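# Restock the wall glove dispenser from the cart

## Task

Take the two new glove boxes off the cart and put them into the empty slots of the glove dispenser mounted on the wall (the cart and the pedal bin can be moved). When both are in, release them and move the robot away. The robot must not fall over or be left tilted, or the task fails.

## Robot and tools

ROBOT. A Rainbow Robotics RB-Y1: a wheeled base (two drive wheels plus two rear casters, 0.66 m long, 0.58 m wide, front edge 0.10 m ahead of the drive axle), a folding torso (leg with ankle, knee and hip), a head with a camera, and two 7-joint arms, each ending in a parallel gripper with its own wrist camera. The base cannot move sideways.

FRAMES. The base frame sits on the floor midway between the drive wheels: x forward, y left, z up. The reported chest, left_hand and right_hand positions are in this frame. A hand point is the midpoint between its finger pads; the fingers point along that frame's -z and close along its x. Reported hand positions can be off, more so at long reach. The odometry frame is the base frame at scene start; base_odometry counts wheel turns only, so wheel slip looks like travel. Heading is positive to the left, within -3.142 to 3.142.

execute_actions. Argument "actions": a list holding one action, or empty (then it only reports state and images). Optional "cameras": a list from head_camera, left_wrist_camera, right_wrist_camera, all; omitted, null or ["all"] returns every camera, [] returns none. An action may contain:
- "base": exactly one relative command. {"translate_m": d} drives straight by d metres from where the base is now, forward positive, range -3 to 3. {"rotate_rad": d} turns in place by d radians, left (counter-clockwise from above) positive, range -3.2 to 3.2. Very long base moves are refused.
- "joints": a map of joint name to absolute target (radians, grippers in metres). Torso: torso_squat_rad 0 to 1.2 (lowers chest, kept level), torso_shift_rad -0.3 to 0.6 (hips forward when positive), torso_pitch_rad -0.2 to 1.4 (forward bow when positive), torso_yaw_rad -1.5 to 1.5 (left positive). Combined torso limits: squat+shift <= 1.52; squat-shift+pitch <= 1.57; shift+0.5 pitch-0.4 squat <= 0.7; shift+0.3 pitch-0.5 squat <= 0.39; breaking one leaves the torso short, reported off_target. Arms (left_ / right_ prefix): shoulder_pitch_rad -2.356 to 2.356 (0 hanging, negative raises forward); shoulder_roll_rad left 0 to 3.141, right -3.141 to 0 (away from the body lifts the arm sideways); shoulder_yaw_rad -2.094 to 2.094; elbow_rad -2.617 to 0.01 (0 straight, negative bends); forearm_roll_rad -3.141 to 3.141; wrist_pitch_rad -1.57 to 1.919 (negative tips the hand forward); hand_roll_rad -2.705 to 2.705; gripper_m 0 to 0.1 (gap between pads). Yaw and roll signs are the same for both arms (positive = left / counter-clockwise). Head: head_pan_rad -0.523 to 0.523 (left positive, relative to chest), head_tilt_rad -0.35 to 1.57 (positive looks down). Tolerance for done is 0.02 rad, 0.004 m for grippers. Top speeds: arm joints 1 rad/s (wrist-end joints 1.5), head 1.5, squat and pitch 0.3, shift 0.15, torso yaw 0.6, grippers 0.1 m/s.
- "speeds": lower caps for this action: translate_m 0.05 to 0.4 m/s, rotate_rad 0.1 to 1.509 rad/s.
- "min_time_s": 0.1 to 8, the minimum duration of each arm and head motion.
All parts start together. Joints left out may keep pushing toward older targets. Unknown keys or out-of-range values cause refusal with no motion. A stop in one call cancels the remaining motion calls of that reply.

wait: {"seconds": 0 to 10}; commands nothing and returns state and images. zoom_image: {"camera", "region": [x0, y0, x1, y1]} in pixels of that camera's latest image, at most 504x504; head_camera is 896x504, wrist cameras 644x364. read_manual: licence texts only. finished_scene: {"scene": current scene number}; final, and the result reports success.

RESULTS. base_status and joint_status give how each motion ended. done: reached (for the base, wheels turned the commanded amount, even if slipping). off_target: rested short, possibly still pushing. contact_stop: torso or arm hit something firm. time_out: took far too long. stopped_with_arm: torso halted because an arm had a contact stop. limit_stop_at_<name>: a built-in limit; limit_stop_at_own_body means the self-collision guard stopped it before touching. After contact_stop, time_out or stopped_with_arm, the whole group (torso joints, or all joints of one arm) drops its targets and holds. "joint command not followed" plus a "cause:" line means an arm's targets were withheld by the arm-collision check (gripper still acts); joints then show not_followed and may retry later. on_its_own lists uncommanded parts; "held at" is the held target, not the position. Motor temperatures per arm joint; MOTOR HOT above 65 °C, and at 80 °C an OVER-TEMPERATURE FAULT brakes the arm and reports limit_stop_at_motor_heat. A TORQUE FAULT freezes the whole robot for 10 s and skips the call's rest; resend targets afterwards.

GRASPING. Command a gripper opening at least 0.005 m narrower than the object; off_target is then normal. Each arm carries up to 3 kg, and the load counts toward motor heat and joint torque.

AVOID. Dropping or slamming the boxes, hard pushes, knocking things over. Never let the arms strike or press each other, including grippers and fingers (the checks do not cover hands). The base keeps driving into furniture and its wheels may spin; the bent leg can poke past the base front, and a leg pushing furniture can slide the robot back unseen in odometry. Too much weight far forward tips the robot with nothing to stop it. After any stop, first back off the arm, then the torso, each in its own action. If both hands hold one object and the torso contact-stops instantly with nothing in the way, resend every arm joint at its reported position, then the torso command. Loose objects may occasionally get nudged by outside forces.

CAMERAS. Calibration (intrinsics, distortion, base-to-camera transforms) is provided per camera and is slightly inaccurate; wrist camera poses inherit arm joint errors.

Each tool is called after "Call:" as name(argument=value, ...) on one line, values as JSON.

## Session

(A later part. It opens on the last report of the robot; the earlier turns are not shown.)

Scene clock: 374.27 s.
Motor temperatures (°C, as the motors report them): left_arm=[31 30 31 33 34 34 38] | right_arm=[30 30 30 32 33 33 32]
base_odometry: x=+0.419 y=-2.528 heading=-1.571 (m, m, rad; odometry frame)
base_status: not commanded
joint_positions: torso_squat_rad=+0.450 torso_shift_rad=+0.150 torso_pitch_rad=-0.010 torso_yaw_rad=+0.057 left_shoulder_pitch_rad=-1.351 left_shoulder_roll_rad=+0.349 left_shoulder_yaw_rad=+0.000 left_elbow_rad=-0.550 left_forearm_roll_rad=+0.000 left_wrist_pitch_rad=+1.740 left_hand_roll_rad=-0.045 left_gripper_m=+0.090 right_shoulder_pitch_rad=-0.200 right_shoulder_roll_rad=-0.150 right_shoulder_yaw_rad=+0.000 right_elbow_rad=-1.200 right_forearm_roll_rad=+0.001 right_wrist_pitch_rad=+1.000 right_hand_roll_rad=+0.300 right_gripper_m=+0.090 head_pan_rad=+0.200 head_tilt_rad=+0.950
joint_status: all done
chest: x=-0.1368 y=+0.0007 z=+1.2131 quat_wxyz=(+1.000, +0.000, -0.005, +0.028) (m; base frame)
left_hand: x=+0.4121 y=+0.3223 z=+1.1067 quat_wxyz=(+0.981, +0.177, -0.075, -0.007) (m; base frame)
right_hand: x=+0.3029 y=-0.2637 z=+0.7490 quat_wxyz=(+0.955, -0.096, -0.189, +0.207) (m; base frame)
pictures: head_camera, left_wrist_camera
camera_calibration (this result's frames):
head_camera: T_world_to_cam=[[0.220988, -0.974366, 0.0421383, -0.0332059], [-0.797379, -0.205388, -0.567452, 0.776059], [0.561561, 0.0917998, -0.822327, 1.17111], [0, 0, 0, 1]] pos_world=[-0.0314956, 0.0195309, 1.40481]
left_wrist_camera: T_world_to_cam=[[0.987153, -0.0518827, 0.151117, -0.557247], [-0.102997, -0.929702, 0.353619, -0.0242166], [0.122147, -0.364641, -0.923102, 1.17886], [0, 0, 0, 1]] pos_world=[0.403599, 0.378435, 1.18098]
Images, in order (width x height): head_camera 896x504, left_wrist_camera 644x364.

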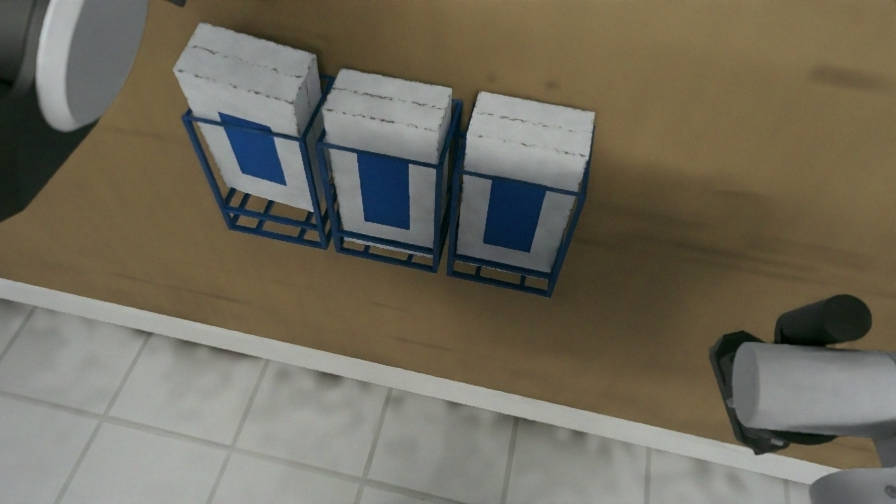

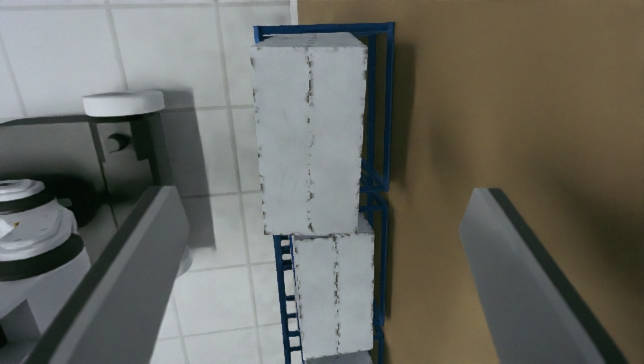

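Call:
execute_actions(actions=[{"joints":{"left_gripper_m":0.0,"left_wrist_pitch_rad":1.915,"torso_shift_rad":0.13}}], cameras=[])

Call:
execute_actions(actions=[{"joints":{"torso_squat_rad":0.82,"torso_shift_rad":0.17}}], cameras=["left_wrist_camera"])

Call:
execute_actions(actions=[{"joints":{"left_wrist_pitch_rad":1.65},"min_time_s":2}], cameras=["head_camera","left_wrist_camera"])

Scene clock: 385.63 s.
Motor temperatures (°C, as the motors report them): left_arm=[31 30 31 33 34 34 38] | right_arm=[30 30 30 32 33 33 32]
base_odometry: x=+0.419 y=-2.528 heading=-1.571 (m, m, rad; odometry frame)
base_status: not commanded
joint_positions: torso_squat_rad=+0.450 torso_shift_rad=+0.130 torso_pitch_rad=-0.010 torso_yaw_rad=+0.057 left_shoulder_pitch_rad=-1.351 left_shoulder_roll_rad=+0.349 left_shoulder_yaw_rad=+0.000 left_elbow_rad=-0.550 left_forearm_roll_rad=+0.000 left_wrist_pitch_rad=+1.915 left_hand_roll_rad=-0.045 left_gripper_m=+0.000 right_shoulder_pitch_rad=-0.200 right_shoulder_roll_rad=-0.150 right_shoulder_yaw_rad=+0.000 right_elbow_rad=-1.200 right_forearm_roll_rad=+0.001 right_wrist_pitch_rad=+1.000 right_hand_roll_rad=+0.300 right_gripper_m=+0.090 head_pan_rad=+0.200 head_tilt_rad=+0.950
joint_status: all done
chest: x=-0.1493 y=+0.0007 z=+1.2149 quat_wxyz=(+1.000, +0.000, -0.005, +0.028) (m; base frame)
left_hand: x=+0.3594 y=+0.3210 z=+1.1054 quat_wxyz=(+0.985, +0.173, +0.011, +0.008) (m; base frame)
right_hand: x=+0.2905 y=-0.2637 z=+0.7509 quat_wxyz=(+0.955, -0.096, -0.189, +0.207) (m; base frame)
pictures: none
No camera images: the call's "cameras" was empty. Leave "cameras" out to get every camera's image.

Scene clock: 387.87 s.
Motor temperatures (°C, as the motors report them): left_arm=[31 30 31 33 34 34 38] | right_arm=[30 30 30 32 33 33 32]
base_odometry: x=+0.419 y=-2.528 heading=-1.571 (m, m, rad; odometry frame)
base_status: not commanded
joint_positions: torso_squat_rad=+0.820 torso_shift_rad=+0.170 torso_pitch_rad=-0.010 torso_yaw_rad=+0.057 left_shoulder_pitch_rad=-1.351 left_shoulder_roll_rad=+0.349 left_shoulder_yaw_rad=+0.000 left_elbow_rad=-0.550 left_forearm_roll_rad=+0.000 left_wrist_pitch_rad=+1.915 left_hand_roll_rad=-0.045 left_gripper_m=+0.000 right_shoulder_pitch_rad=-0.200 right_shoulder_roll_rad=-0.150 right_shoulder_yaw_rad=+0.000 right_elbow_rad=-1.200 right_forearm_roll_rad=+0.001 right_wrist_pitch_rad=+1.000 right_hand_roll_rad=+0.300 right_gripper_m=+0.090 head_pan_rad=+0.200 head_tilt_rad=+0.950
joint_status: all done
chest: x=-0.1503 y=+0.0005 z=+1.0606 quat_wxyz=(+1.000, +0.000, -0.005, +0.028) (m; base frame)
left_hand: x=+0.3585 y=+0.3209 z=+0.9511 quat_wxyz=(+0.985, +0.173, +0.011, +0.008) (m; base frame)
right_hand: x=+0.2895 y=-0.2639 z=+0.5966 quat_wxyz=(+0.955, -0.096, -0.189, +0.207) (m; base frame)
pictures: left_wrist_camera
camera_calibration (this result's frames):
left_wrist_camera: T_world_to_cam=[[0.999893, 0.00832344, -0.0120225, -0.349569], [0.0121853, -0.928787, 0.370413, -0.0336115], [-0.00808328, -0.370519, -0.92879, 1.09524], [0, 0, 0, 1]] pos_world=[0.358795, 0.377498, 1.02549]
Images, in order (width x height): left_wrist_camera 644x364.

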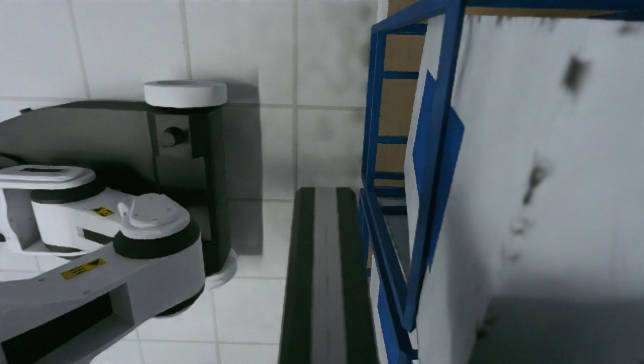

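Scene clock: 390.17 s.
Motor temperatures (°C, as the motors report them): left_arm=[31 30 31 33 34 34 38] | right_arm=[30 30 30 32 33 33 32]
base_odometry: x=+0.419 y=-2.528 heading=-1.571 (m, m, rad; odometry frame)
base_status: not commanded
joint_positions: torso_squat_rad=+0.820 torso_shift_rad=+0.170 torso_pitch_rad=-0.010 torso_yaw_rad=+0.057 left_shoulder_pitch_rad=-1.351 left_shoulder_roll_rad=+0.349 left_shoulder_yaw_rad=+0.000 left_elbow_rad=-0.550 left_forearm_roll_rad=+0.000 left_wrist_pitch_rad=+1.650 left_hand_roll_rad=-0.045 left_gripper_m=+0.000 right_shoulder_pitch_rad=-0.200 right_shoulder_roll_rad=-0.150 right_shoulder_yaw_rad=+0.000 right_elbow_rad=-1.200 right_forearm_roll_rad=+0.001 right_wrist_pitch_rad=+1.000 right_hand_roll_rad=+0.300 right_gripper_m=+0.090 head_pan_rad=+0.200 head_tilt_rad=+0.950
joint_status: all done
chest: x=-0.1503 y=+0.0005 z=+1.0606 quat_wxyz=(+1.000, +0.000, -0.005, +0.028) (m; base frame)
left_hand: x=+0.4189 y=+0.3219 z=+0.9584 quat_wxyz=(+0.977, +0.178, -0.119, -0.015) (m; base frame)
right_hand: x=+0.2895 y=-0.2639 z=+0.5966 quat_wxyz=(+0.955, -0.096, -0.189, +0.207) (m; base frame)
pictures: head_camera, left_wrist_camera
camera_calibration (this result's frames):
head_camera: T_world_to_cam=[[0.220978, -0.974365, 0.0422007, -0.0240011], [-0.797221, -0.20539, -0.567674, 0.678964], [0.56179, 0.0918005, -0.822171, 1.05314], [0, 0, 0, 1]] pos_world=[-0.0450536, 0.0193879, 1.2523]
left_wrist_camera: T_world_to_cam=[[0.968879, -0.0828386, 0.233263, -0.602638], [-0.160622, -0.927408, 0.337808, 0.0670465], [0.188346, -0.364762, -0.911852, 1.00252], [0, 0, 0, 1]] pos_world=[0.405831, 0.377939, 1.03207]
Images, in order (width x height): head_camera 896x504, left_wrist_camera 644x364.

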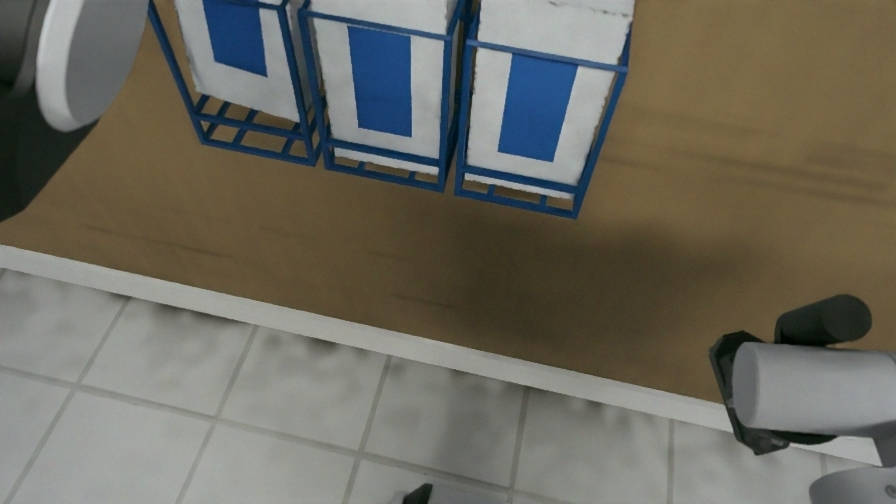

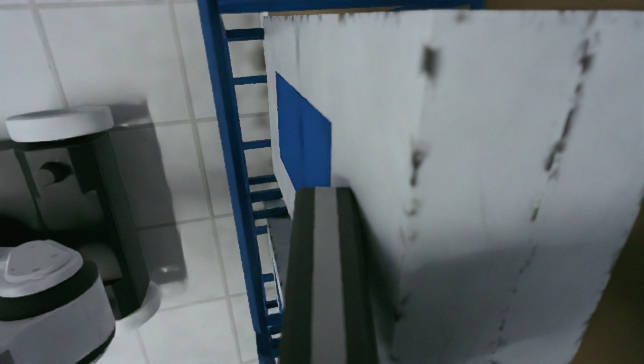

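Call:
execute_actions(actions=[{"joints":{"left_wrist_pitch_rad":1.9},"min_time_s":1}], cameras=[])

Call:
execute_actions(actions=[{"joints":{"torso_squat_rad":0.45,"torso_shift_rad":0.15}}], cameras=["head_camera","left_wrist_camera"])

Scene clock: 396.10 s.
Motor temperatures (°C, as the motors report them): left_arm=[31 30 31 33 34 34 38] | right_arm=[30 30 30 32 33 33 32]
base_odometry: x=+0.419 y=-2.528 heading=-1.571 (m, m, rad; odometry frame)
base_status: not commanded
joint_positions: torso_squat_rad=+0.820 torso_shift_rad=+0.170 torso_pitch_rad=-0.010 torso_yaw_rad=+0.057 left_shoulder_pitch_rad=-1.351 left_shoulder_roll_rad=+0.349 left_shoulder_yaw_rad=+0.000 left_elbow_rad=-0.550 left_forearm_roll_rad=+0.000 left_wrist_pitch_rad=+1.900 left_hand_roll_rad=-0.045 left_gripper_m=+0.000 right_shoulder_pitch_rad=-0.200 right_shoulder_roll_rad=-0.150 right_shoulder_yaw_rad=+0.000 right_elbow_rad=-1.200 right_forearm_roll_rad=+0.001 right_wrist_pitch_rad=+1.000 right_hand_roll_rad=+0.300 right_gripper_m=+0.090 head_pan_rad=+0.200 head_tilt_rad=+0.950
joint_status: all done
chest: x=-0.1503 y=+0.0005 z=+1.0606 quat_wxyz=(+1.000, +0.000, -0.005, +0.028) (m; base frame)
left_hand: x=+0.3619 y=+0.3211 z=+0.9511 quat_wxyz=(+0.985, +0.173, +0.004, +0.007) (m; base frame)
right_hand: x=+0.2895 y=-0.2639 z=+0.5966 quat_wxyz=(+0.955, -0.096, -0.189, +0.207) (m; base frame)
pictures: none
No camera images: the call's "cameras" was empty. Leave "cameras" out to get every camera's image.

Scene clock: 398.20 s.
Motor temperatures (°C, as the motors report them): left_arm=[31 30 31 33 34 34 38] | right_arm=[30 30 30 32 33 33 32]
base_odometry: x=+0.419 y=-2.528 heading=-1.571 (m, m, rad; odometry frame)
base_status: not commanded
joint_positions: torso_squat_rad=+0.450 torso_shift_rad=+0.150 torso_pitch_rad=-0.009 torso_yaw_rad=+0.057 left_shoulder_pitch_rad=-1.350 left_shoulder_roll_rad=+0.349 left_shoulder_yaw_rad=+0.000 left_elbow_rad=-0.550 left_forearm_roll_rad=+0.000 left_wrist_pitch_rad=+1.900 left_hand_roll_rad=-0.045 left_gripper_m=+0.000 right_shoulder_pitch_rad=-0.200 right_shoulder_roll_rad=-0.150 right_shoulder_yaw_rad=+0.000 right_elbow_rad=-1.200 right_forearm_roll_rad=+0.001 right_wrist_pitch_rad=+1.000 right_hand_roll_rad=+0.300 right_gripper_m=+0.090 head_pan_rad=+0.200 head_tilt_rad=+0.950
joint_status: all done
chest: x=-0.1367 y=+0.0007 z=+1.2131 quat_wxyz=(+1.000, +0.000, -0.005, +0.028) (m; base frame)
left_hand: x=+0.3754 y=+0.3212 z=+1.1034 quat_wxyz=(+0.985, +0.173, +0.004, +0.007) (m; base frame)
right_hand: x=+0.3029 y=-0.2637 z=+0.7490 quat_wxyz=(+0.955, -0.096, -0.189, +0.207) (m; base frame)
pictures: head_camera, left_wrist_camera
camera_calibration (this result's frames):
head_camera: T_world_to_cam=[[0.220992, -0.974365, 0.0421298, -0.0332011], [-0.797404, -0.20539, -0.567417, 0.776034], [0.561525, 0.0918002, -0.822352, 1.17111], [0, 0, 0, 1]] pos_world=[-0.0314597, 0.0195312, 1.4048]
left_wrist_camera: T_world_to_cam=[[0.999994, 0.00318224, 0.00164418, -0.378142], [0.00234873, -0.929119, 0.369773, -0.0854345], [0.00270435, -0.369767, -0.929121, 1.23306], [0, 0, 0, 1]] pos_world=[0.375005, 0.377769, 1.17787]
Images, in order (width x height): head_camera 896x504, left_wrist_camera 644x364.

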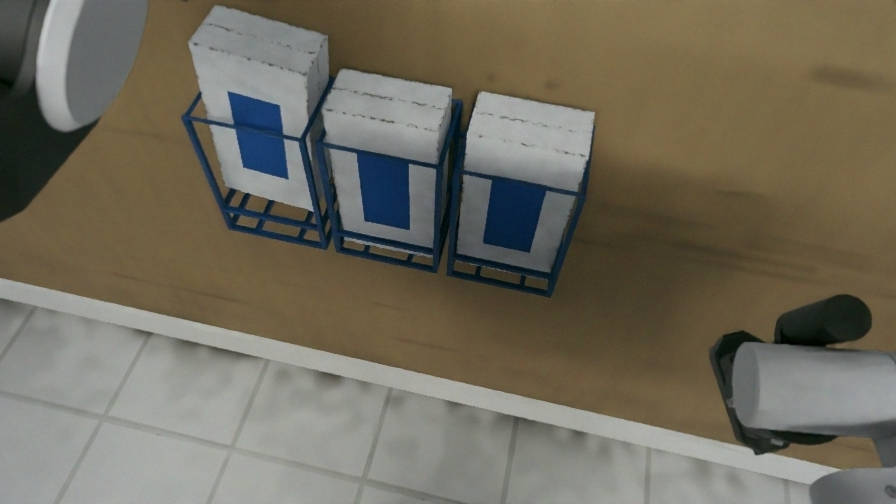

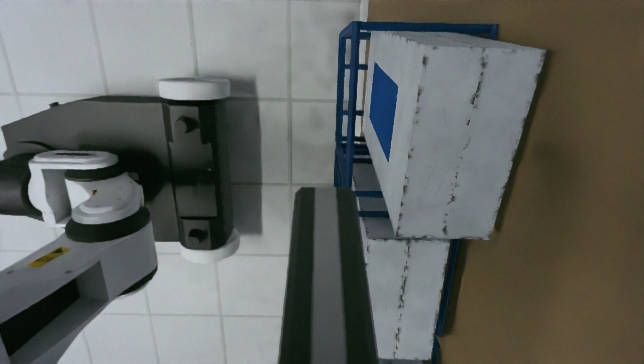

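Call:
execute_actions(actions=[{"joints":{"torso_squat_rad":0.79,"torso_shift_rad":0.19}}], cameras=["left_wrist_camera"])

Call:
execute_actions(actions=[{"joints":{"left_wrist_pitch_rad":1.58},"min_time_s":2.5}], cameras=["head_camera","left_wrist_camera"])

Scene clock: 406.43 s.
Motor temperatures (°C, as the motors report them): left_arm=[31 30 31 33 34 34 38] | right_arm=[30 30 30 32 33 33 32]
base_odometry: x=+0.419 y=-2.528 heading=-1.571 (m, m, rad; odometry frame)
base_status: not commanded
joint_positions: torso_squat_rad=+0.790 torso_shift_rad=+0.190 torso_pitch_rad=-0.010 torso_yaw_rad=+0.057 left_shoulder_pitch_rad=-1.350 left_shoulder_roll_rad=+0.349 left_shoulder_yaw_rad=+0.000 left_elbow_rad=-0.550 left_forearm_roll_rad=+0.000 left_wrist_pitch_rad=+1.900 left_hand_roll_rad=-0.045 left_gripper_m=+0.000 right_shoulder_pitch_rad=-0.200 right_shoulder_roll_rad=-0.150 right_shoulder_yaw_rad=+0.000 right_elbow_rad=-1.200 right_forearm_roll_rad=+0.001 right_wrist_pitch_rad=+1.000 right_hand_roll_rad=+0.300 right_gripper_m=+0.090 head_pan_rad=+0.200 head_tilt_rad=+0.950
joint_status: all done
chest: x=-0.1380 y=+0.0005 z=+1.0738 quat_wxyz=(+1.000, +0.000, -0.005, +0.028) (m; base frame)
left_hand: x=+0.3742 y=+0.3211 z=+0.9642 quat_wxyz=(+0.985, +0.173, +0.004, +0.007) (m; base frame)
right_hand: x=+0.3018 y=-0.2638 z=+0.6097 quat_wxyz=(+0.955, -0.096, -0.189, +0.207) (m; base frame)
pictures: left_wrist_camera
camera_calibration (this result's frames):
left_wrist_camera: T_world_to_cam=[[0.999993, 0.00319085, 0.00193236, -0.376945], [0.00225015, -0.929118, 0.369776, -0.0340331], [0.00297529, -0.369769, -0.929119, 1.10355], [0, 0, 0, 1]] pos_world=[0.373736, 0.377641, 1.03864]
Images, in order (width x height): left_wrist_camera 644x364.

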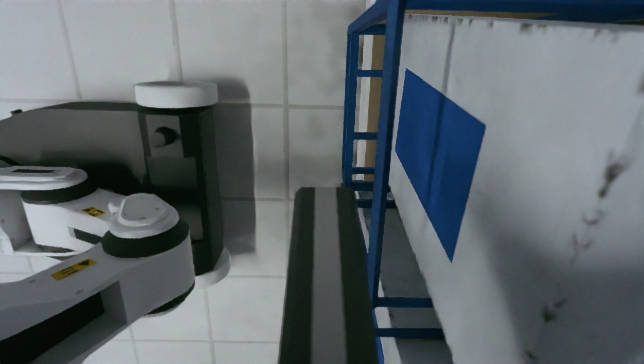

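Scene clock: 408.60 s.
Motor temperatures (°C, as the motors report them): left_arm=[32 30 31 33 34 34 38] | right_arm=[30 30 30 32 33 33 32]
base_odometry: x=+0.419 y=-2.527 heading=-1.570 (m, m, rad; odometry frame)
base_status: not commanded
joint_positions: torso_squat_rad=+0.790 torso_shift_rad=+0.189 torso_pitch_rad=-0.010 torso_yaw_rad=+0.057 left_shoulder_pitch_rad=-1.348 left_shoulder_roll_rad=+0.349 left_shoulder_yaw_rad=+0.000 left_elbow_rad=-0.547 left_forearm_roll_rad=+0.000 left_wrist_pitch_rad=+1.639 left_hand_roll_rad=-0.045 left_gripper_m=+0.000 right_shoulder_pitch_rad=-0.200 right_shoulder_roll_rad=-0.150 right_shoulder_yaw_rad=+0.000 right_elbow_rad=-1.200 right_forearm_roll_rad=+0.001 right_wrist_pitch_rad=+1.000 right_hand_roll_rad=+0.300 right_gripper_m=+0.090 head_pan_rad=+0.200 head_tilt_rad=+0.950
joint_status: left_wrist_pitch_rad contact_stop (moved -0.260 of -0.320)
on_its_own: left_wrist_pitch_rad is held at +1.637, not at your +1.580, since a contact_stop
chest: x=-0.1384 y=+0.0005 z=+1.0737 quat_wxyz=(+1.000, +0.000, -0.005, +0.029) (m; base frame)
left_hand: x=+0.4319 y=+0.3225 z=+0.9697 quat_wxyz=(+0.976, +0.178, -0.121, -0.015) (m; base frame)
right_hand: x=+0.3017 y=-0.2637 z=+0.6099 quat_wxyz=(+0.955, -0.096, -0.189, +0.207) (m; base frame)
pictures: head_camera, left_wrist_camera
camera_calibration (this result's frames):
head_camera: T_world_to_cam=[[0.221229, -0.974304, 0.0423091, -0.0272639], [-0.796823, -0.205602, -0.568155, 0.696429], [0.562255, 0.0919796, -0.821833, 1.05698], [0, 0, 0, 1]] pos_world=[-0.033328, 0.0194034, 1.26549]
left_wrist_camera: T_world_to_cam=[[0.967704, -0.084403, 0.237541, -0.620953], [-0.163648, -0.927076, 0.337268, 0.0676598], [0.191752, -0.365249, -0.910947, 1.00839], [0, 0, 0, 1]] pos_world=[0.41861, 0.378629, 1.04327]
Images, in order (width x height): head_camera 896x504, left_wrist_camera 644x364.

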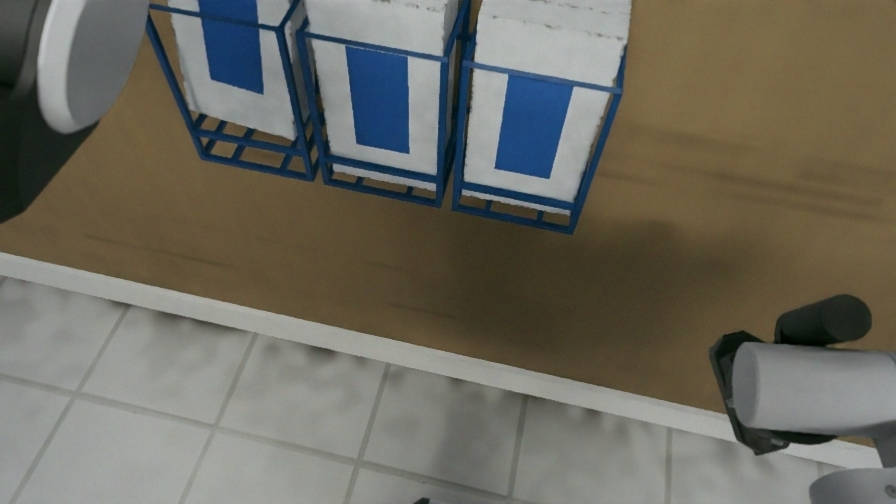

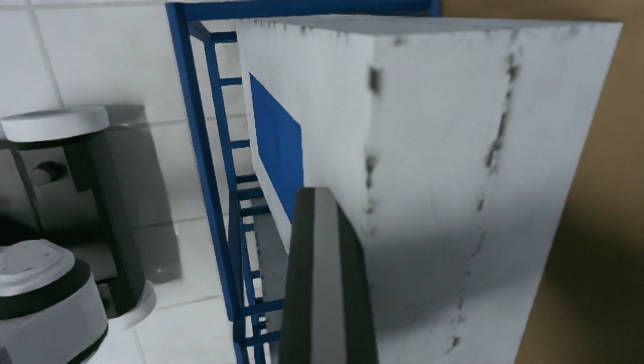

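Call:
execute_actions(actions=[{"joints":{"left_wrist_pitch_rad":1.9},"min_time_s":1}], cameras=[])

Call:
execute_actions(actions=[{"joints":{"torso_squat_rad":0.45,"torso_shift_rad":0.15}}], cameras=["head_camera","left_wrist_camera"])

Scene clock: 413.37 s.
Motor temperatures (°C, as the motors report them): left_arm=[32 30 31 33 34 36 38] | right_arm=[30 30 30 32 33 33 32]
base_odometry: x=+0.419 y=-2.527 heading=-1.571 (m, m, rad; odometry frame)
base_status: not commanded
joint_positions: torso_squat_rad=+0.790 torso_shift_rad=+0.190 torso_pitch_rad=-0.010 torso_yaw_rad=+0.057 left_shoulder_pitch_rad=-1.348 left_shoulder_roll_rad=+0.349 left_shoulder_yaw_rad=+0.000 left_elbow_rad=-0.548 left_forearm_roll_rad=+0.000 left_wrist_pitch_rad=+1.900 left_hand_roll_rad=-0.045 left_gripper_m=+0.000 right_shoulder_pitch_rad=-0.200 right_shoulder_roll_rad=-0.150 right_shoulder_yaw_rad=+0.000 right_elbow_rad=-1.200 right_forearm_roll_rad=+0.001 right_wrist_pitch_rad=+1.000 right_hand_roll_rad=+0.300 right_gripper_m=+0.090 head_pan_rad=+0.200 head_tilt_rad=+0.950
joint_status: all done
chest: x=-0.1382 y=+0.0005 z=+1.0737 quat_wxyz=(+1.000, +0.000, -0.005, +0.029) (m; base frame)
left_hand: x=+0.3731 y=+0.3215 z=+0.9625 quat_wxyz=(+0.985, +0.173, +0.006, +0.007) (m; base frame)
right_hand: x=+0.3018 y=-0.2638 z=+0.6098 quat_wxyz=(+0.955, -0.096, -0.189, +0.207) (m; base frame)
pictures: none
No camera images: the call's "cameras" was empty. Leave "cameras" out to get every camera's image.

Scene clock: 415.33 s.
Motor temperatures (°C, as the motors report them): left_arm=[32 30 31 33 34 36 38] | right_arm=[30 30 30 32 33 33 32]
base_odometry: x=+0.419 y=-2.528 heading=-1.571 (m, m, rad; odometry frame)
base_status: not commanded
joint_positions: torso_squat_rad=+0.450 torso_shift_rad=+0.150 torso_pitch_rad=-0.010 torso_yaw_rad=+0.057 left_shoulder_pitch_rad=-1.348 left_shoulder_roll_rad=+0.349 left_shoulder_yaw_rad=+0.000 left_elbow_rad=-0.548 left_forearm_roll_rad=+0.000 left_wrist_pitch_rad=+1.900 left_hand_roll_rad=-0.045 left_gripper_m=+0.000 right_shoulder_pitch_rad=-0.200 right_shoulder_roll_rad=-0.150 right_shoulder_yaw_rad=+0.000 right_elbow_rad=-1.200 right_forearm_roll_rad=+0.001 right_wrist_pitch_rad=+1.000 right_hand_roll_rad=+0.300 right_gripper_m=+0.090 head_pan_rad=+0.200 head_tilt_rad=+0.950
joint_status: all done
chest: x=-0.1368 y=+0.0006 z=+1.2131 quat_wxyz=(+1.000, +0.000, -0.005, +0.029) (m; base frame)
left_hand: x=+0.3745 y=+0.3215 z=+1.1018 quat_wxyz=(+0.985, +0.173, +0.006, +0.007) (m; base frame)
right_hand: x=+0.3030 y=-0.2636 z=+0.7490 quat_wxyz=(+0.955, -0.096, -0.189, +0.207) (m; base frame)
pictures: head_camera, left_wrist_camera
camera_calibration (this result's frames):
head_camera: T_world_to_cam=[[0.221187, -0.974322, 0.0421109, -0.0331724], [-0.797344, -0.205536, -0.567448, 0.776056], [0.561532, 0.0919355, -0.822332, 1.17111], [0, 0, 0, 1]] pos_world=[-0.0314931, 0.0195206, 1.40481]
left_wrist_camera: T_world_to_cam=[[0.999987, 0.00440118, -0.00255353, -0.372986], [0.00503388, -0.928905, 0.370283, -0.0861616], [-0.000742299, -0.370291, -0.928915, 1.23288], [0, 0, 0, 1]] pos_world=[0.37433, 0.378131, 1.1762]
Images, in order (width x height): head_camera 896x504, left_wrist_camera 644x364.

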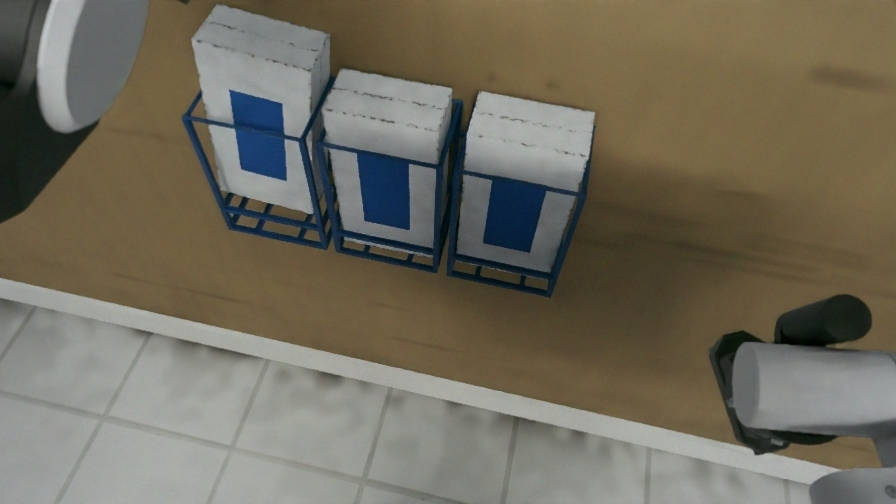

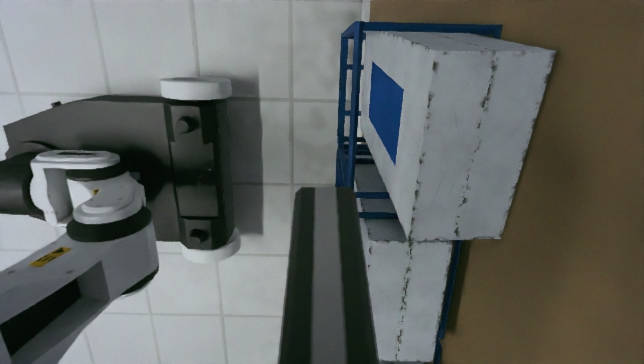

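Call:
execute_actions(actions=[{"joints":{"left_wrist_pitch_rad":1.68,"torso_shift_rad":0.17}}], cameras=[])

Call:
execute_actions(actions=[{"joints":{"torso_squat_rad":0.85,"torso_shift_rad":0.215}}], cameras=["head_camera","left_wrist_camera"])

Scene clock: 424.77 s.
Motor temperatures (°C, as the motors report them): left_arm=[32 30 31 33 34 35 38] | right_arm=[30 30 30 32 33 33 32]
base_odometry: x=+0.419 y=-2.528 heading=-1.571 (m, m, rad; odometry frame)
base_status: not commanded
joint_positions: torso_squat_rad=+0.450 torso_shift_rad=+0.170 torso_pitch_rad=-0.009 torso_yaw_rad=+0.057 left_shoulder_pitch_rad=-1.348 left_shoulder_roll_rad=+0.349 left_shoulder_yaw_rad=+0.000 left_elbow_rad=-0.548 left_forearm_roll_rad=+0.000 left_wrist_pitch_rad=+1.680 left_hand_roll_rad=-0.045 left_gripper_m=+0.000 right_shoulder_pitch_rad=-0.200 right_shoulder_roll_rad=-0.150 right_shoulder_yaw_rad=+0.000 right_elbow_rad=-1.200 right_forearm_roll_rad=+0.001 right_wrist_pitch_rad=+1.000 right_hand_roll_rad=+0.300 right_gripper_m=+0.090 head_pan_rad=+0.200 head_tilt_rad=+0.950
joint_status: all done
chest: x=-0.1243 y=+0.0006 z=+1.2111 quat_wxyz=(+1.000, +0.000, -0.005, +0.029) (m; base frame)
left_hand: x=+0.4372 y=+0.3226 z=+1.1053 quat_wxyz=(+0.979, +0.178, -0.102, -0.012) (m; base frame)
right_hand: x=+0.3154 y=-0.2636 z=+0.7470 quat_wxyz=(+0.955, -0.096, -0.189, +0.207) (m; base frame)
pictures: none
No camera images: the call's "cameras" was empty. Leave "cameras" out to get every camera's image.

Scene clock: 426.97 s.
Motor temperatures (°C, as the motors report them): left_arm=[32 30 31 33 34 35 38] | right_arm=[30 30 30 32 33 33 32]
base_odometry: x=+0.419 y=-2.527 heading=-1.570 (m, m, rad; odometry frame)
base_status: not commanded
joint_positions: torso_squat_rad=+0.850 torso_shift_rad=+0.214 torso_pitch_rad=-0.011 torso_yaw_rad=+0.057 left_shoulder_pitch_rad=-1.350 left_shoulder_roll_rad=+0.350 left_shoulder_yaw_rad=+0.000 left_elbow_rad=-0.548 left_forearm_roll_rad=+0.000 left_wrist_pitch_rad=+1.681 left_hand_roll_rad=-0.045 left_gripper_m=+0.000 right_shoulder_pitch_rad=-0.200 right_shoulder_roll_rad=-0.150 right_shoulder_yaw_rad=+0.000 right_elbow_rad=-1.200 right_forearm_roll_rad=+0.001 right_wrist_pitch_rad=+1.000 right_hand_roll_rad=+0.300 right_gripper_m=+0.090 head_pan_rad=+0.200 head_tilt_rad=+0.950
joint_status: all done
chest: x=-0.1332 y=+0.0003 z=+1.0413 quat_wxyz=(+1.000, +0.000, -0.006, +0.029) (m; base frame)
left_hand: x=+0.4286 y=+0.3226 z=+0.9379 quat_wxyz=(+0.978, +0.178, -0.103, -0.011) (m; base frame)
right_hand: x=+0.3073 y=-0.2638 z=+0.5777 quat_wxyz=(+0.955, -0.096, -0.190, +0.207) (m; base frame)
pictures: head_camera, left_wrist_camera
camera_calibration (this result's frames):
head_camera: T_world_to_cam=[[0.221187, -0.974323, 0.0420715, -0.0270219], [-0.796384, -0.205356, -0.56886, 0.682858], [0.562893, 0.0923195, -0.821358, 1.02699], [0, 0, 0, 1]] pos_world=[-0.0282898, 0.0190898, 1.23311]
left_wrist_camera: T_world_to_cam=[[0.976253, -0.0707581, 0.204752, -0.587551], [-0.139319, -0.928842, 0.343281, 0.0624031], [0.165893, -0.363655, -0.916643, 0.995976], [0, 0, 0, 1]] pos_world=[0.417067, 0.37858, 1.01184]
Images, in order (width x height): head_camera 896x504, left_wrist_camera 644x364.

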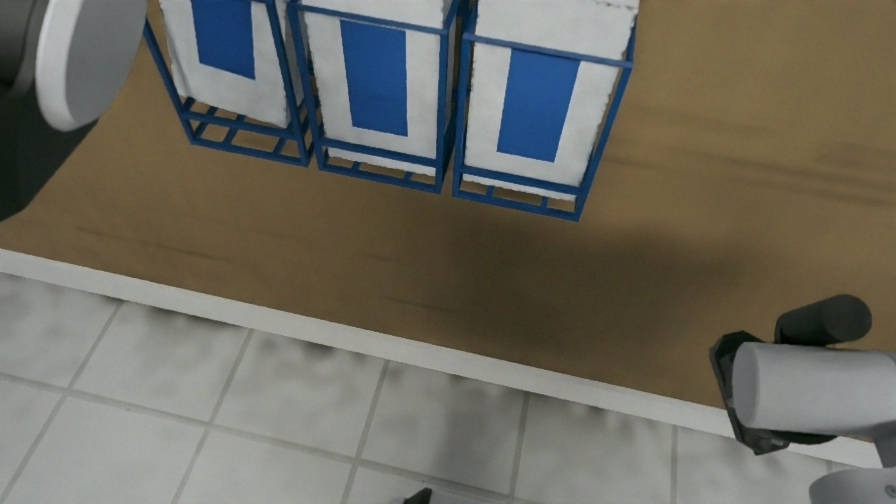

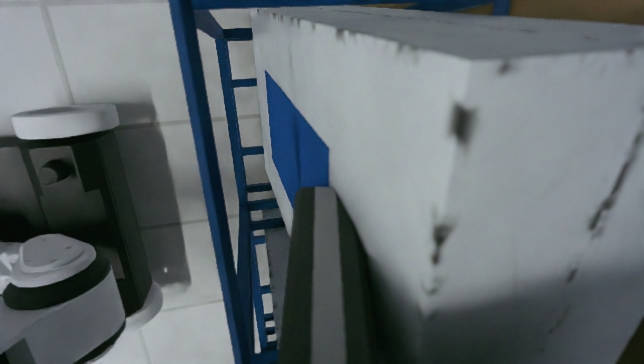

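Call:
execute_actions(actions=[{"joints":{"left_wrist_pitch_rad":1.9},"min_time_s":1}], cameras=[])

Call:
execute_actions(actions=[{"joints":{"torso_squat_rad":0.5,"torso_shift_rad":0.17,"left_wrist_pitch_rad":1.78,"left_gripper_m":0.098}}], cameras=["head_camera","left_wrist_camera"])

Scene clock: 434.53 s.
Motor temperatures (°C, as the motors report them): left_arm=[31 30 31 33 34 36 38] | right_arm=[30 30 30 32 33 33 32]
base_odometry: x=+0.419 y=-2.527 heading=-1.571 (m, m, rad; odometry frame)
base_status: not commanded
joint_positions: torso_squat_rad=+0.850 torso_shift_rad=+0.215 torso_pitch_rad=-0.010 torso_yaw_rad=+0.057 left_shoulder_pitch_rad=-1.350 left_shoulder_roll_rad=+0.350 left_shoulder_yaw_rad=+0.000 left_elbow_rad=-0.549 left_forearm_roll_rad=+0.000 left_wrist_pitch_rad=+1.900 left_hand_roll_rad=-0.045 left_gripper_m=+0.000 right_shoulder_pitch_rad=-0.200 right_shoulder_roll_rad=-0.150 right_shoulder_yaw_rad=+0.000 right_elbow_rad=-1.200 right_forearm_roll_rad=+0.001 right_wrist_pitch_rad=+1.000 right_hand_roll_rad=+0.300 right_gripper_m=+0.090 head_pan_rad=+0.200 head_tilt_rad=+0.950
joint_status: all done
chest: x=-0.1328 y=+0.0003 z=+1.0413 quat_wxyz=(+1.000, +0.000, -0.005, +0.029) (m; base frame)
left_hand: x=+0.3792 y=+0.3212 z=+0.9317 quat_wxyz=(+0.985, +0.173, +0.004, +0.007) (m; base frame)
right_hand: x=+0.3073 y=-0.2638 z=+0.5773 quat_wxyz=(+0.955, -0.096, -0.189, +0.207) (m; base frame)
pictures: none
No camera images: the call's "cameras" was empty. Leave "cameras" out to get every camera's image.

Scene clock: 436.53 s.
Motor temperatures (°C, as the motors report them): left_arm=[32 30 31 33 34 36 38] | right_arm=[30 30 30 32 33 33 32]
base_odometry: x=+0.419 y=-2.527 heading=-1.571 (m, m, rad; odometry frame)
base_status: not commanded
joint_positions: torso_squat_rad=+0.500 torso_shift_rad=+0.170 torso_pitch_rad=-0.010 torso_yaw_rad=+0.057 left_shoulder_pitch_rad=-1.348 left_shoulder_roll_rad=+0.349 left_shoulder_yaw_rad=+0.000 left_elbow_rad=-0.548 left_forearm_roll_rad=+0.000 left_wrist_pitch_rad=+1.780 left_hand_roll_rad=-0.045 left_gripper_m=+0.098 right_shoulder_pitch_rad=-0.200 right_shoulder_roll_rad=-0.150 right_shoulder_yaw_rad=+0.000 right_elbow_rad=-1.200 right_forearm_roll_rad=+0.001 right_wrist_pitch_rad=+1.000 right_hand_roll_rad=+0.300 right_gripper_m=+0.090 head_pan_rad=+0.200 head_tilt_rad=+0.950
joint_status: all done
chest: x=-0.1270 y=+0.0006 z=+1.1954 quat_wxyz=(+1.000, +0.000, -0.005, +0.029) (m; base frame)
left_hand: x=+0.4118 y=+0.3226 z=+1.0858 quat_wxyz=(+0.983, +0.176, -0.053, -0.003) (m; base frame)
right_hand: x=+0.3127 y=-0.2637 z=+0.7312 quat_wxyz=(+0.955, -0.096, -0.189, +0.207) (m; base frame)
pictures: head_camera, left_wrist_camera
camera_calibration (this result's frames):
head_camera: T_world_to_cam=[[0.221185, -0.974322, 0.0421081, -0.0346197], [-0.797346, -0.205533, -0.567446, 0.773718], [0.56153, 0.0919362, -0.822333, 1.15102], [0, 0, 0, 1]] pos_world=[-0.0217553, 0.0194732, 1.38702]
left_wrist_camera: T_world_to_cam=[[0.993304, -0.0365879, 0.109582, -0.516082], [-0.073975, -0.930004, 0.360029, -0.0353786], [0.0887389, -0.365725, -0.926483, 1.17745], [0, 0, 0, 1]] pos_world=[0.405523, 0.37884, 1.16018]
Images, in order (width x height): head_camera 896x504, left_wrist_camera 644x364.

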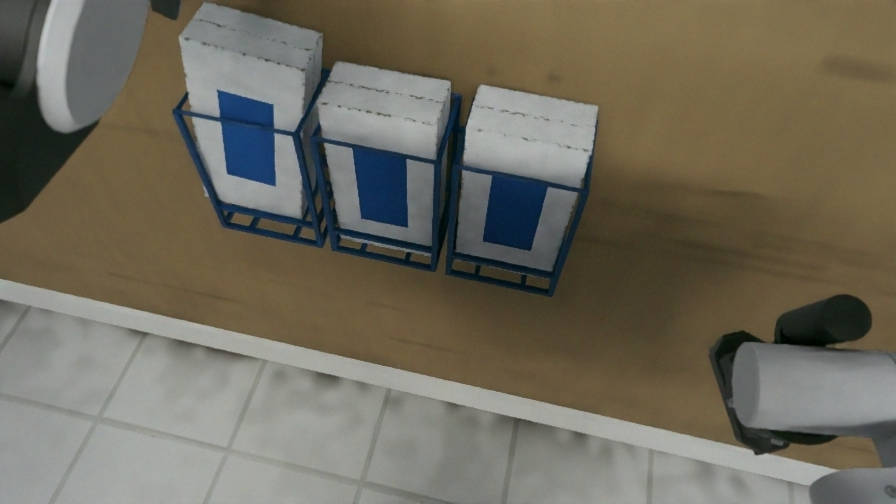

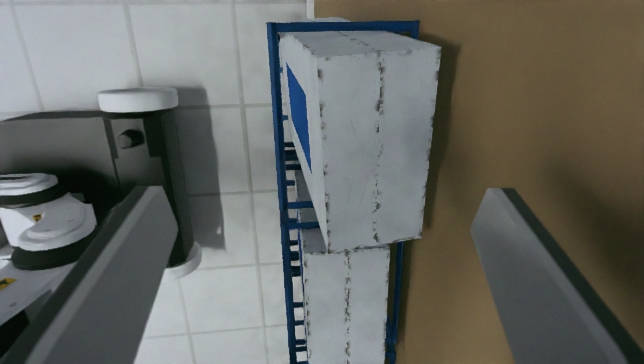

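Call:
execute_actions(actions=[{"joints":{"left_gripper_m":0,"left_wrist_pitch_rad":1.62,"torso_shift_rad":0.19}}], cameras=[])

Call:
execute_actions(actions=[{"joints":{"torso_squat_rad":0.8,"torso_shift_rad":0.225}}], cameras=["left_wrist_camera"])

Call:
execute_actions(actions=[{"joints":{"left_wrist_pitch_rad":1.8},"min_time_s":2}], cameras=["head_camera","left_wrist_camera"])

Scene clock: 447.10 s.
Motor temperatures (°C, as the motors report them): left_arm=[32 30 31 33 34 36 38] | right_arm=[30 30 30 32 33 33 32]
base_odometry: x=+0.419 y=-2.527 heading=-1.571 (m, m, rad; odometry frame)
base_status: not commanded
joint_positions: torso_squat_rad=+0.501 torso_shift_rad=+0.185 torso_pitch_rad=-0.015 torso_yaw_rad=+0.058 left_shoulder_pitch_rad=-1.344 left_shoulder_roll_rad=+0.347 left_shoulder_yaw_rad=+0.000 left_elbow_rad=-0.544 left_forearm_roll_rad=+0.001 left_wrist_pitch_rad=+1.627 left_hand_roll_rad=-0.045 left_gripper_m=+0.000 right_shoulder_pitch_rad=-0.200 right_shoulder_roll_rad=-0.150 right_shoulder_yaw_rad=+0.000 right_elbow_rad=-1.200 right_forearm_roll_rad=+0.001 right_wrist_pitch_rad=+1.000 right_hand_roll_rad=+0.300 right_gripper_m=+0.090 head_pan_rad=+0.200 head_tilt_rad=+0.950
joint_status: left_wrist_pitch_rad contact_stop (moved -0.153 of -0.160); the others done
chest: x=-0.1197 y=+0.0005 z=+1.1935 quat_wxyz=(+1.000, +0.000, -0.008, +0.029) (m; base frame)
left_hand: x=+0.4525 y=+0.3225 z=+1.0896 quat_wxyz=(+0.976, +0.178, -0.126, -0.016) (m; base frame)
right_hand: x=+0.3229 y=-0.2633 z=+0.7317 quat_wxyz=(+0.954, -0.097, -0.192, +0.207) (m; base frame)
pictures: none
No camera images: the call's "cameras" was empty. Leave "cameras" out to get every camera's image.

not run: a stop came earlier in this reply.

not run: a stop came earlier in this reply.

Call:
execute_actions(actions=[{"joints":{"left_wrist_pitch_rad":1.63,"torso_shift_rad":0.172}}], cameras=[])

Call:
execute_actions(actions=[{"joints":{"torso_squat_rad":0.8,"torso_shift_rad":0.212}}], cameras=["left_wrist_camera"])

Call:
execute_actions(actions=[{"joints":{"left_wrist_pitch_rad":1.8},"min_time_s":2}], cameras=["head_camera","left_wrist_camera"])

Scene clock: 454.10 s.
Motor temperatures (°C, as the motors report them): left_arm=[32 30 31 33 34 37 38] | right_arm=[30 30 30 32 33 33 32]
base_odometry: x=+0.419 y=-2.527 heading=-1.571 (m, m, rad; odometry frame)
base_status: not commanded
joint_positions: torso_squat_rad=+0.501 torso_shift_rad=+0.172 torso_pitch_rad=-0.014 torso_yaw_rad=+0.058 left_shoulder_pitch_rad=-1.345 left_shoulder_roll_rad=+0.347 left_shoulder_yaw_rad=+0.000 left_elbow_rad=-0.544 left_forearm_roll_rad=+0.001 left_wrist_pitch_rad=+1.630 left_hand_roll_rad=-0.045 left_gripper_m=+0.000 right_shoulder_pitch_rad=-0.200 right_shoulder_roll_rad=-0.150 right_shoulder_yaw_rad=+0.000 right_elbow_rad=-1.200 right_forearm_roll_rad=+0.001 right_wrist_pitch_rad=+1.000 right_hand_roll_rad=+0.300 right_gripper_m=+0.090 head_pan_rad=+0.200 head_tilt_rad=+0.950
joint_status: all done
chest: x=-0.1272 y=+0.0005 z=+1.1950 quat_wxyz=(+1.000, +0.000, -0.007, +0.029) (m; base frame)
left_hand: x=+0.4445 y=+0.3225 z=+1.0908 quat_wxyz=(+0.976, +0.178, -0.125, -0.016) (m; base frame)
right_hand: x=+0.3147 y=-0.2634 z=+0.7326 quat_wxyz=(+0.955, -0.096, -0.191, +0.207) (m; base frame)
pictures: none
No camera images: the call's "cameras" was empty. Leave "cameras" out to get every camera's image.

Scene clock: 455.93 s.
Motor temperatures (°C, as the motors report them): left_arm=[32 30 31 33 34 37 38] | right_arm=[30 30 30 32 33 33 32]
base_odometry: x=+0.419 y=-2.528 heading=-1.571 (m, m, rad; odometry frame)
base_status: not commanded
joint_positions: torso_squat_rad=+0.800 torso_shift_rad=+0.211 torso_pitch_rad=-0.016 torso_yaw_rad=+0.058 left_shoulder_pitch_rad=-1.354 left_shoulder_roll_rad=+0.350 left_shoulder_yaw_rad=+0.000 left_elbow_rad=-0.550 left_forearm_roll_rad=+0.000 left_wrist_pitch_rad=+1.629 left_hand_roll_rad=-0.045 left_gripper_m=+0.000 right_shoulder_pitch_rad=-0.200 right_shoulder_roll_rad=-0.150 right_shoulder_yaw_rad=+0.000 right_elbow_rad=-1.200 right_forearm_roll_rad=+0.001 right_wrist_pitch_rad=+1.000 right_hand_roll_rad=+0.300 right_gripper_m=+0.090 head_pan_rad=+0.200 head_tilt_rad=+0.950
joint_status: all done
chest: x=-0.1307 y=+0.0001 z=+1.0667 quat_wxyz=(+1.000, +0.000, -0.008, +0.029) (m; base frame)
left_hand: x=+0.4441 y=+0.3214 z=+0.9712 quat_wxyz=(+0.975, +0.179, -0.133, -0.016) (m; base frame)
right_hand: x=+0.3121 y=-0.2635 z=+0.6051 quat_wxyz=(+0.954, -0.096, -0.192, +0.207) (m; base frame)
pictures: left_wrist_camera
camera_calibration (this result's frames):
left_wrist_camera: T_world_to_cam=[[0.961151, -0.0908157, 0.260655, -0.650717], [-0.177231, -0.926999, 0.330549, 0.0806401], [0.211608, -0.363904, -0.907081, 0.994058], [0, 0, 0, 1]] pos_world=[0.429379, 0.377399, 1.04465]
Images, in order (width x height): left_wrist_camera 644x364.

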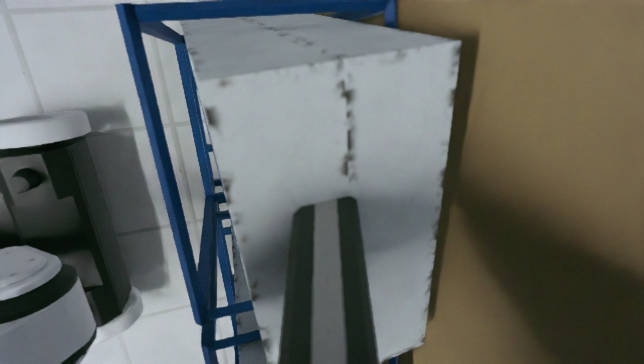

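Scene clock: 457.90 s.
Motor temperatures (°C, as the motors report them): left_arm=[32 30 31 34 34 37 38] | right_arm=[30 30 30 32 33 33 32]
base_odometry: x=+0.419 y=-2.528 heading=-1.571 (m, m, rad; odometry frame)
base_status: not commanded
joint_positions: torso_squat_rad=+0.800 torso_shift_rad=+0.211 torso_pitch_rad=-0.015 torso_yaw_rad=+0.057 left_shoulder_pitch_rad=-1.369 left_shoulder_roll_rad=+0.352 left_shoulder_yaw_rad=+0.000 left_elbow_rad=-0.558 left_forearm_roll_rad=-0.001 left_wrist_pitch_rad=+1.769 left_hand_roll_rad=-0.045 left_gripper_m=+0.001 right_shoulder_pitch_rad=-0.200 right_shoulder_roll_rad=-0.150 right_shoulder_yaw_rad=+0.000 right_elbow_rad=-1.200 right_forearm_roll_rad=+0.001 right_wrist_pitch_rad=+1.000 right_hand_roll_rad=+0.300 right_gripper_m=+0.090 head_pan_rad=+0.200 head_tilt_rad=+0.950
joint_status: left_wrist_pitch_rad contact_stop (moved +0.140 of +0.171)
on_its_own: left_wrist_pitch_rad is held at +1.770, not at your +1.800, since a contact_stop
chest: x=-0.1303 y=+0.0001 z=+1.0667 quat_wxyz=(+1.000, +0.000, -0.007, +0.029) (m; base frame)
left_hand: x=+0.4173 y=+0.3199 z=+0.9749 quat_wxyz=(+0.981, +0.178, -0.076, -0.005) (m; base frame)
right_hand: x=+0.3121 y=-0.2636 z=+0.6047 quat_wxyz=(+0.955, -0.096, -0.192, +0.207) (m; base frame)
pictures: head_camera, left_wrist_camera
camera_calibration (this result's frames):
head_camera: T_world_to_cam=[[0.221322, -0.974276, 0.0424619, -0.0293401], [-0.794181, -0.205338, -0.571937, 0.703202], [0.565944, 0.09286, -0.819197, 1.04431], [0, 0, 0, 1]] pos_world=[-0.0260563, 0.018834, 1.25893]
left_wrist_camera: T_world_to_cam=[[0.986841, -0.0481319, 0.154365, -0.546787], [-0.100313, -0.930985, 0.351005, 0.0225322], [0.126817, -0.361871, -0.923562, 1.05333], [0, 0, 0, 1]] pos_world=[0.408272, 0.375828, 1.04931]
Images, in order (width x height): head_camera 896x504, left_wrist_camera 644x364.

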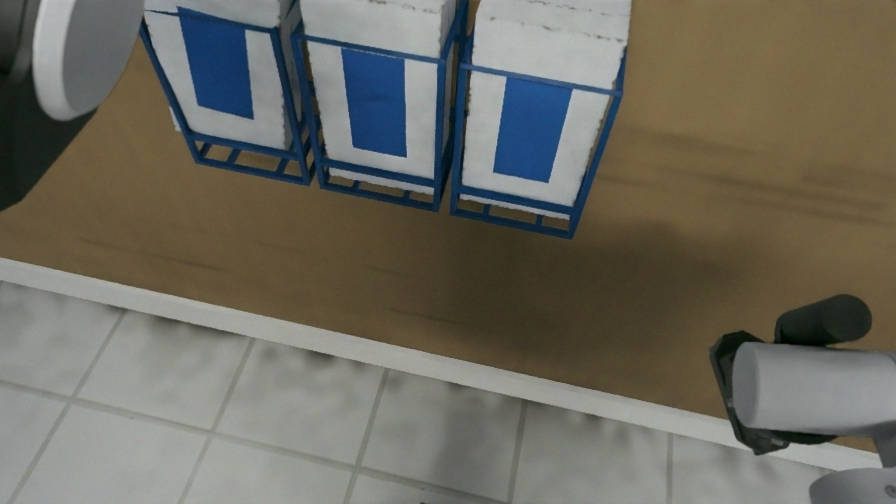

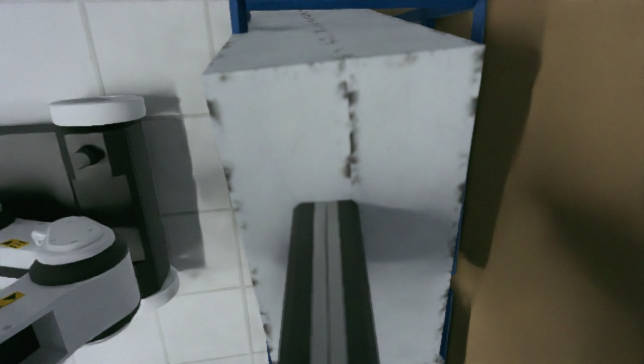

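Call:
execute_actions(actions=[{"joints":{"torso_squat_rad":0.65,"torso_shift_rad":0.185,"left_wrist_pitch_rad":1.77}}], cameras=[])

Call:
execute_actions(actions=[{"joints":{"left_gripper_m":0.095}}], cameras=["head_camera","left_wrist_camera"])

Scene clock: 468.90 s.
Motor temperatures (°C, as the motors report them): left_arm=[31 30 31 33 34 37 38] | right_arm=[30 30 30 32 33 32 32]
base_odometry: x=+0.419 y=-2.528 heading=-1.571 (m, m, rad; odometry frame)
base_status: not commanded
joint_positions: torso_squat_rad=+0.650 torso_shift_rad=+0.185 torso_pitch_rad=-0.013 torso_yaw_rad=+0.058 left_shoulder_pitch_rad=-1.362 left_shoulder_roll_rad=+0.351 left_shoulder_yaw_rad=+0.000 left_elbow_rad=-0.554 left_forearm_roll_rad=-0.001 left_wrist_pitch_rad=+1.770 left_hand_roll_rad=-0.045 left_gripper_m=+0.000 right_shoulder_pitch_rad=-0.200 right_shoulder_roll_rad=-0.150 right_shoulder_yaw_rad=+0.000 right_elbow_rad=-1.200 right_forearm_roll_rad=+0.001 right_wrist_pitch_rad=+1.000 right_hand_roll_rad=+0.300 right_gripper_m=+0.090 head_pan_rad=+0.200 head_tilt_rad=+0.950
joint_status: all done
chest: x=-0.1296 y=+0.0005 z=+1.1376 quat_wxyz=(+1.000, +0.000, -0.007, +0.029) (m; base frame)
left_hand: x=+0.4157 y=+0.3211 z=+1.0400 quat_wxyz=(+0.982, +0.177, -0.070, -0.004) (m; base frame)
right_hand: x=+0.3121 y=-0.2635 z=+0.6751 quat_wxyz=(+0.955, -0.096, -0.191, +0.207) (m; base frame)
pictures: none
No camera images: the call's "cameras" was empty. Leave "cameras" out to get every camera's image.

Scene clock: 470.33 s.
Motor temperatures (°C, as the motors report them): left_arm=[31 30 31 33 34 37 38] | right_arm=[30 30 30 32 33 32 32]
base_odometry: x=+0.419 y=-2.528 heading=-1.571 (m, m, rad; odometry frame)
base_status: not commanded
joint_positions: torso_squat_rad=+0.650 torso_shift_rad=+0.185 torso_pitch_rad=-0.013 torso_yaw_rad=+0.058 left_shoulder_pitch_rad=-1.362 left_shoulder_roll_rad=+0.351 left_shoulder_yaw_rad=+0.000 left_elbow_rad=-0.554 left_forearm_roll_rad=-0.001 left_wrist_pitch_rad=+1.770 left_hand_roll_rad=-0.045 left_gripper_m=+0.095 right_shoulder_pitch_rad=-0.200 right_shoulder_roll_rad=-0.150 right_shoulder_yaw_rad=+0.000 right_elbow_rad=-1.200 right_forearm_roll_rad=+0.001 right_wrist_pitch_rad=+1.000 right_hand_roll_rad=+0.300 right_gripper_m=+0.090 head_pan_rad=+0.200 head_tilt_rad=+0.950
joint_status: all done
chest: x=-0.1296 y=+0.0005 z=+1.1376 quat_wxyz=(+1.000, +0.000, -0.007, +0.029) (m; base frame)
left_hand: x=+0.4157 y=+0.3211 z=+1.0399 quat_wxyz=(+0.982, +0.177, -0.070, -0.004) (m; base frame)
right_hand: x=+0.3121 y=-0.2635 z=+0.6751 quat_wxyz=(+0.955, -0.096, -0.191, +0.207) (m; base frame)
pictures: head_camera, left_wrist_camera
camera_calibration (this result's frames):
head_camera: T_world_to_cam=[[0.221542, -0.974212, 0.0427837, -0.0324693], [-0.795093, -0.205863, -0.570481, 0.742614], [0.564576, 0.0923686, -0.820196, 1.10299], [0, 0, 0, 1]] pos_world=[-0.0250807, 0.0193632, 1.3297]
left_wrist_camera: T_world_to_cam=[[0.98883, -0.0451466, 0.142043, -0.544121], [-0.0933723, -0.930469, 0.354272, -0.00585735], [0.116173, -0.363578, -0.924292, 1.11973], [0, 0, 0, 1]] pos_world=[0.407414, 0.377092, 1.11432]
Images, in order (width x height): head_camera 896x504, left_wrist_camera 644x364.

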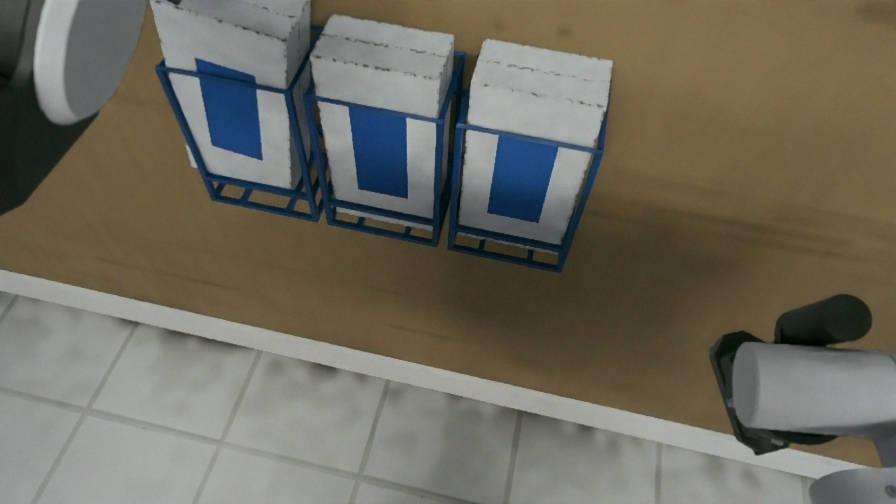

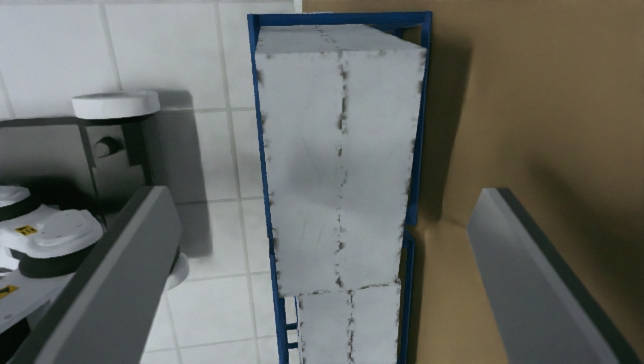

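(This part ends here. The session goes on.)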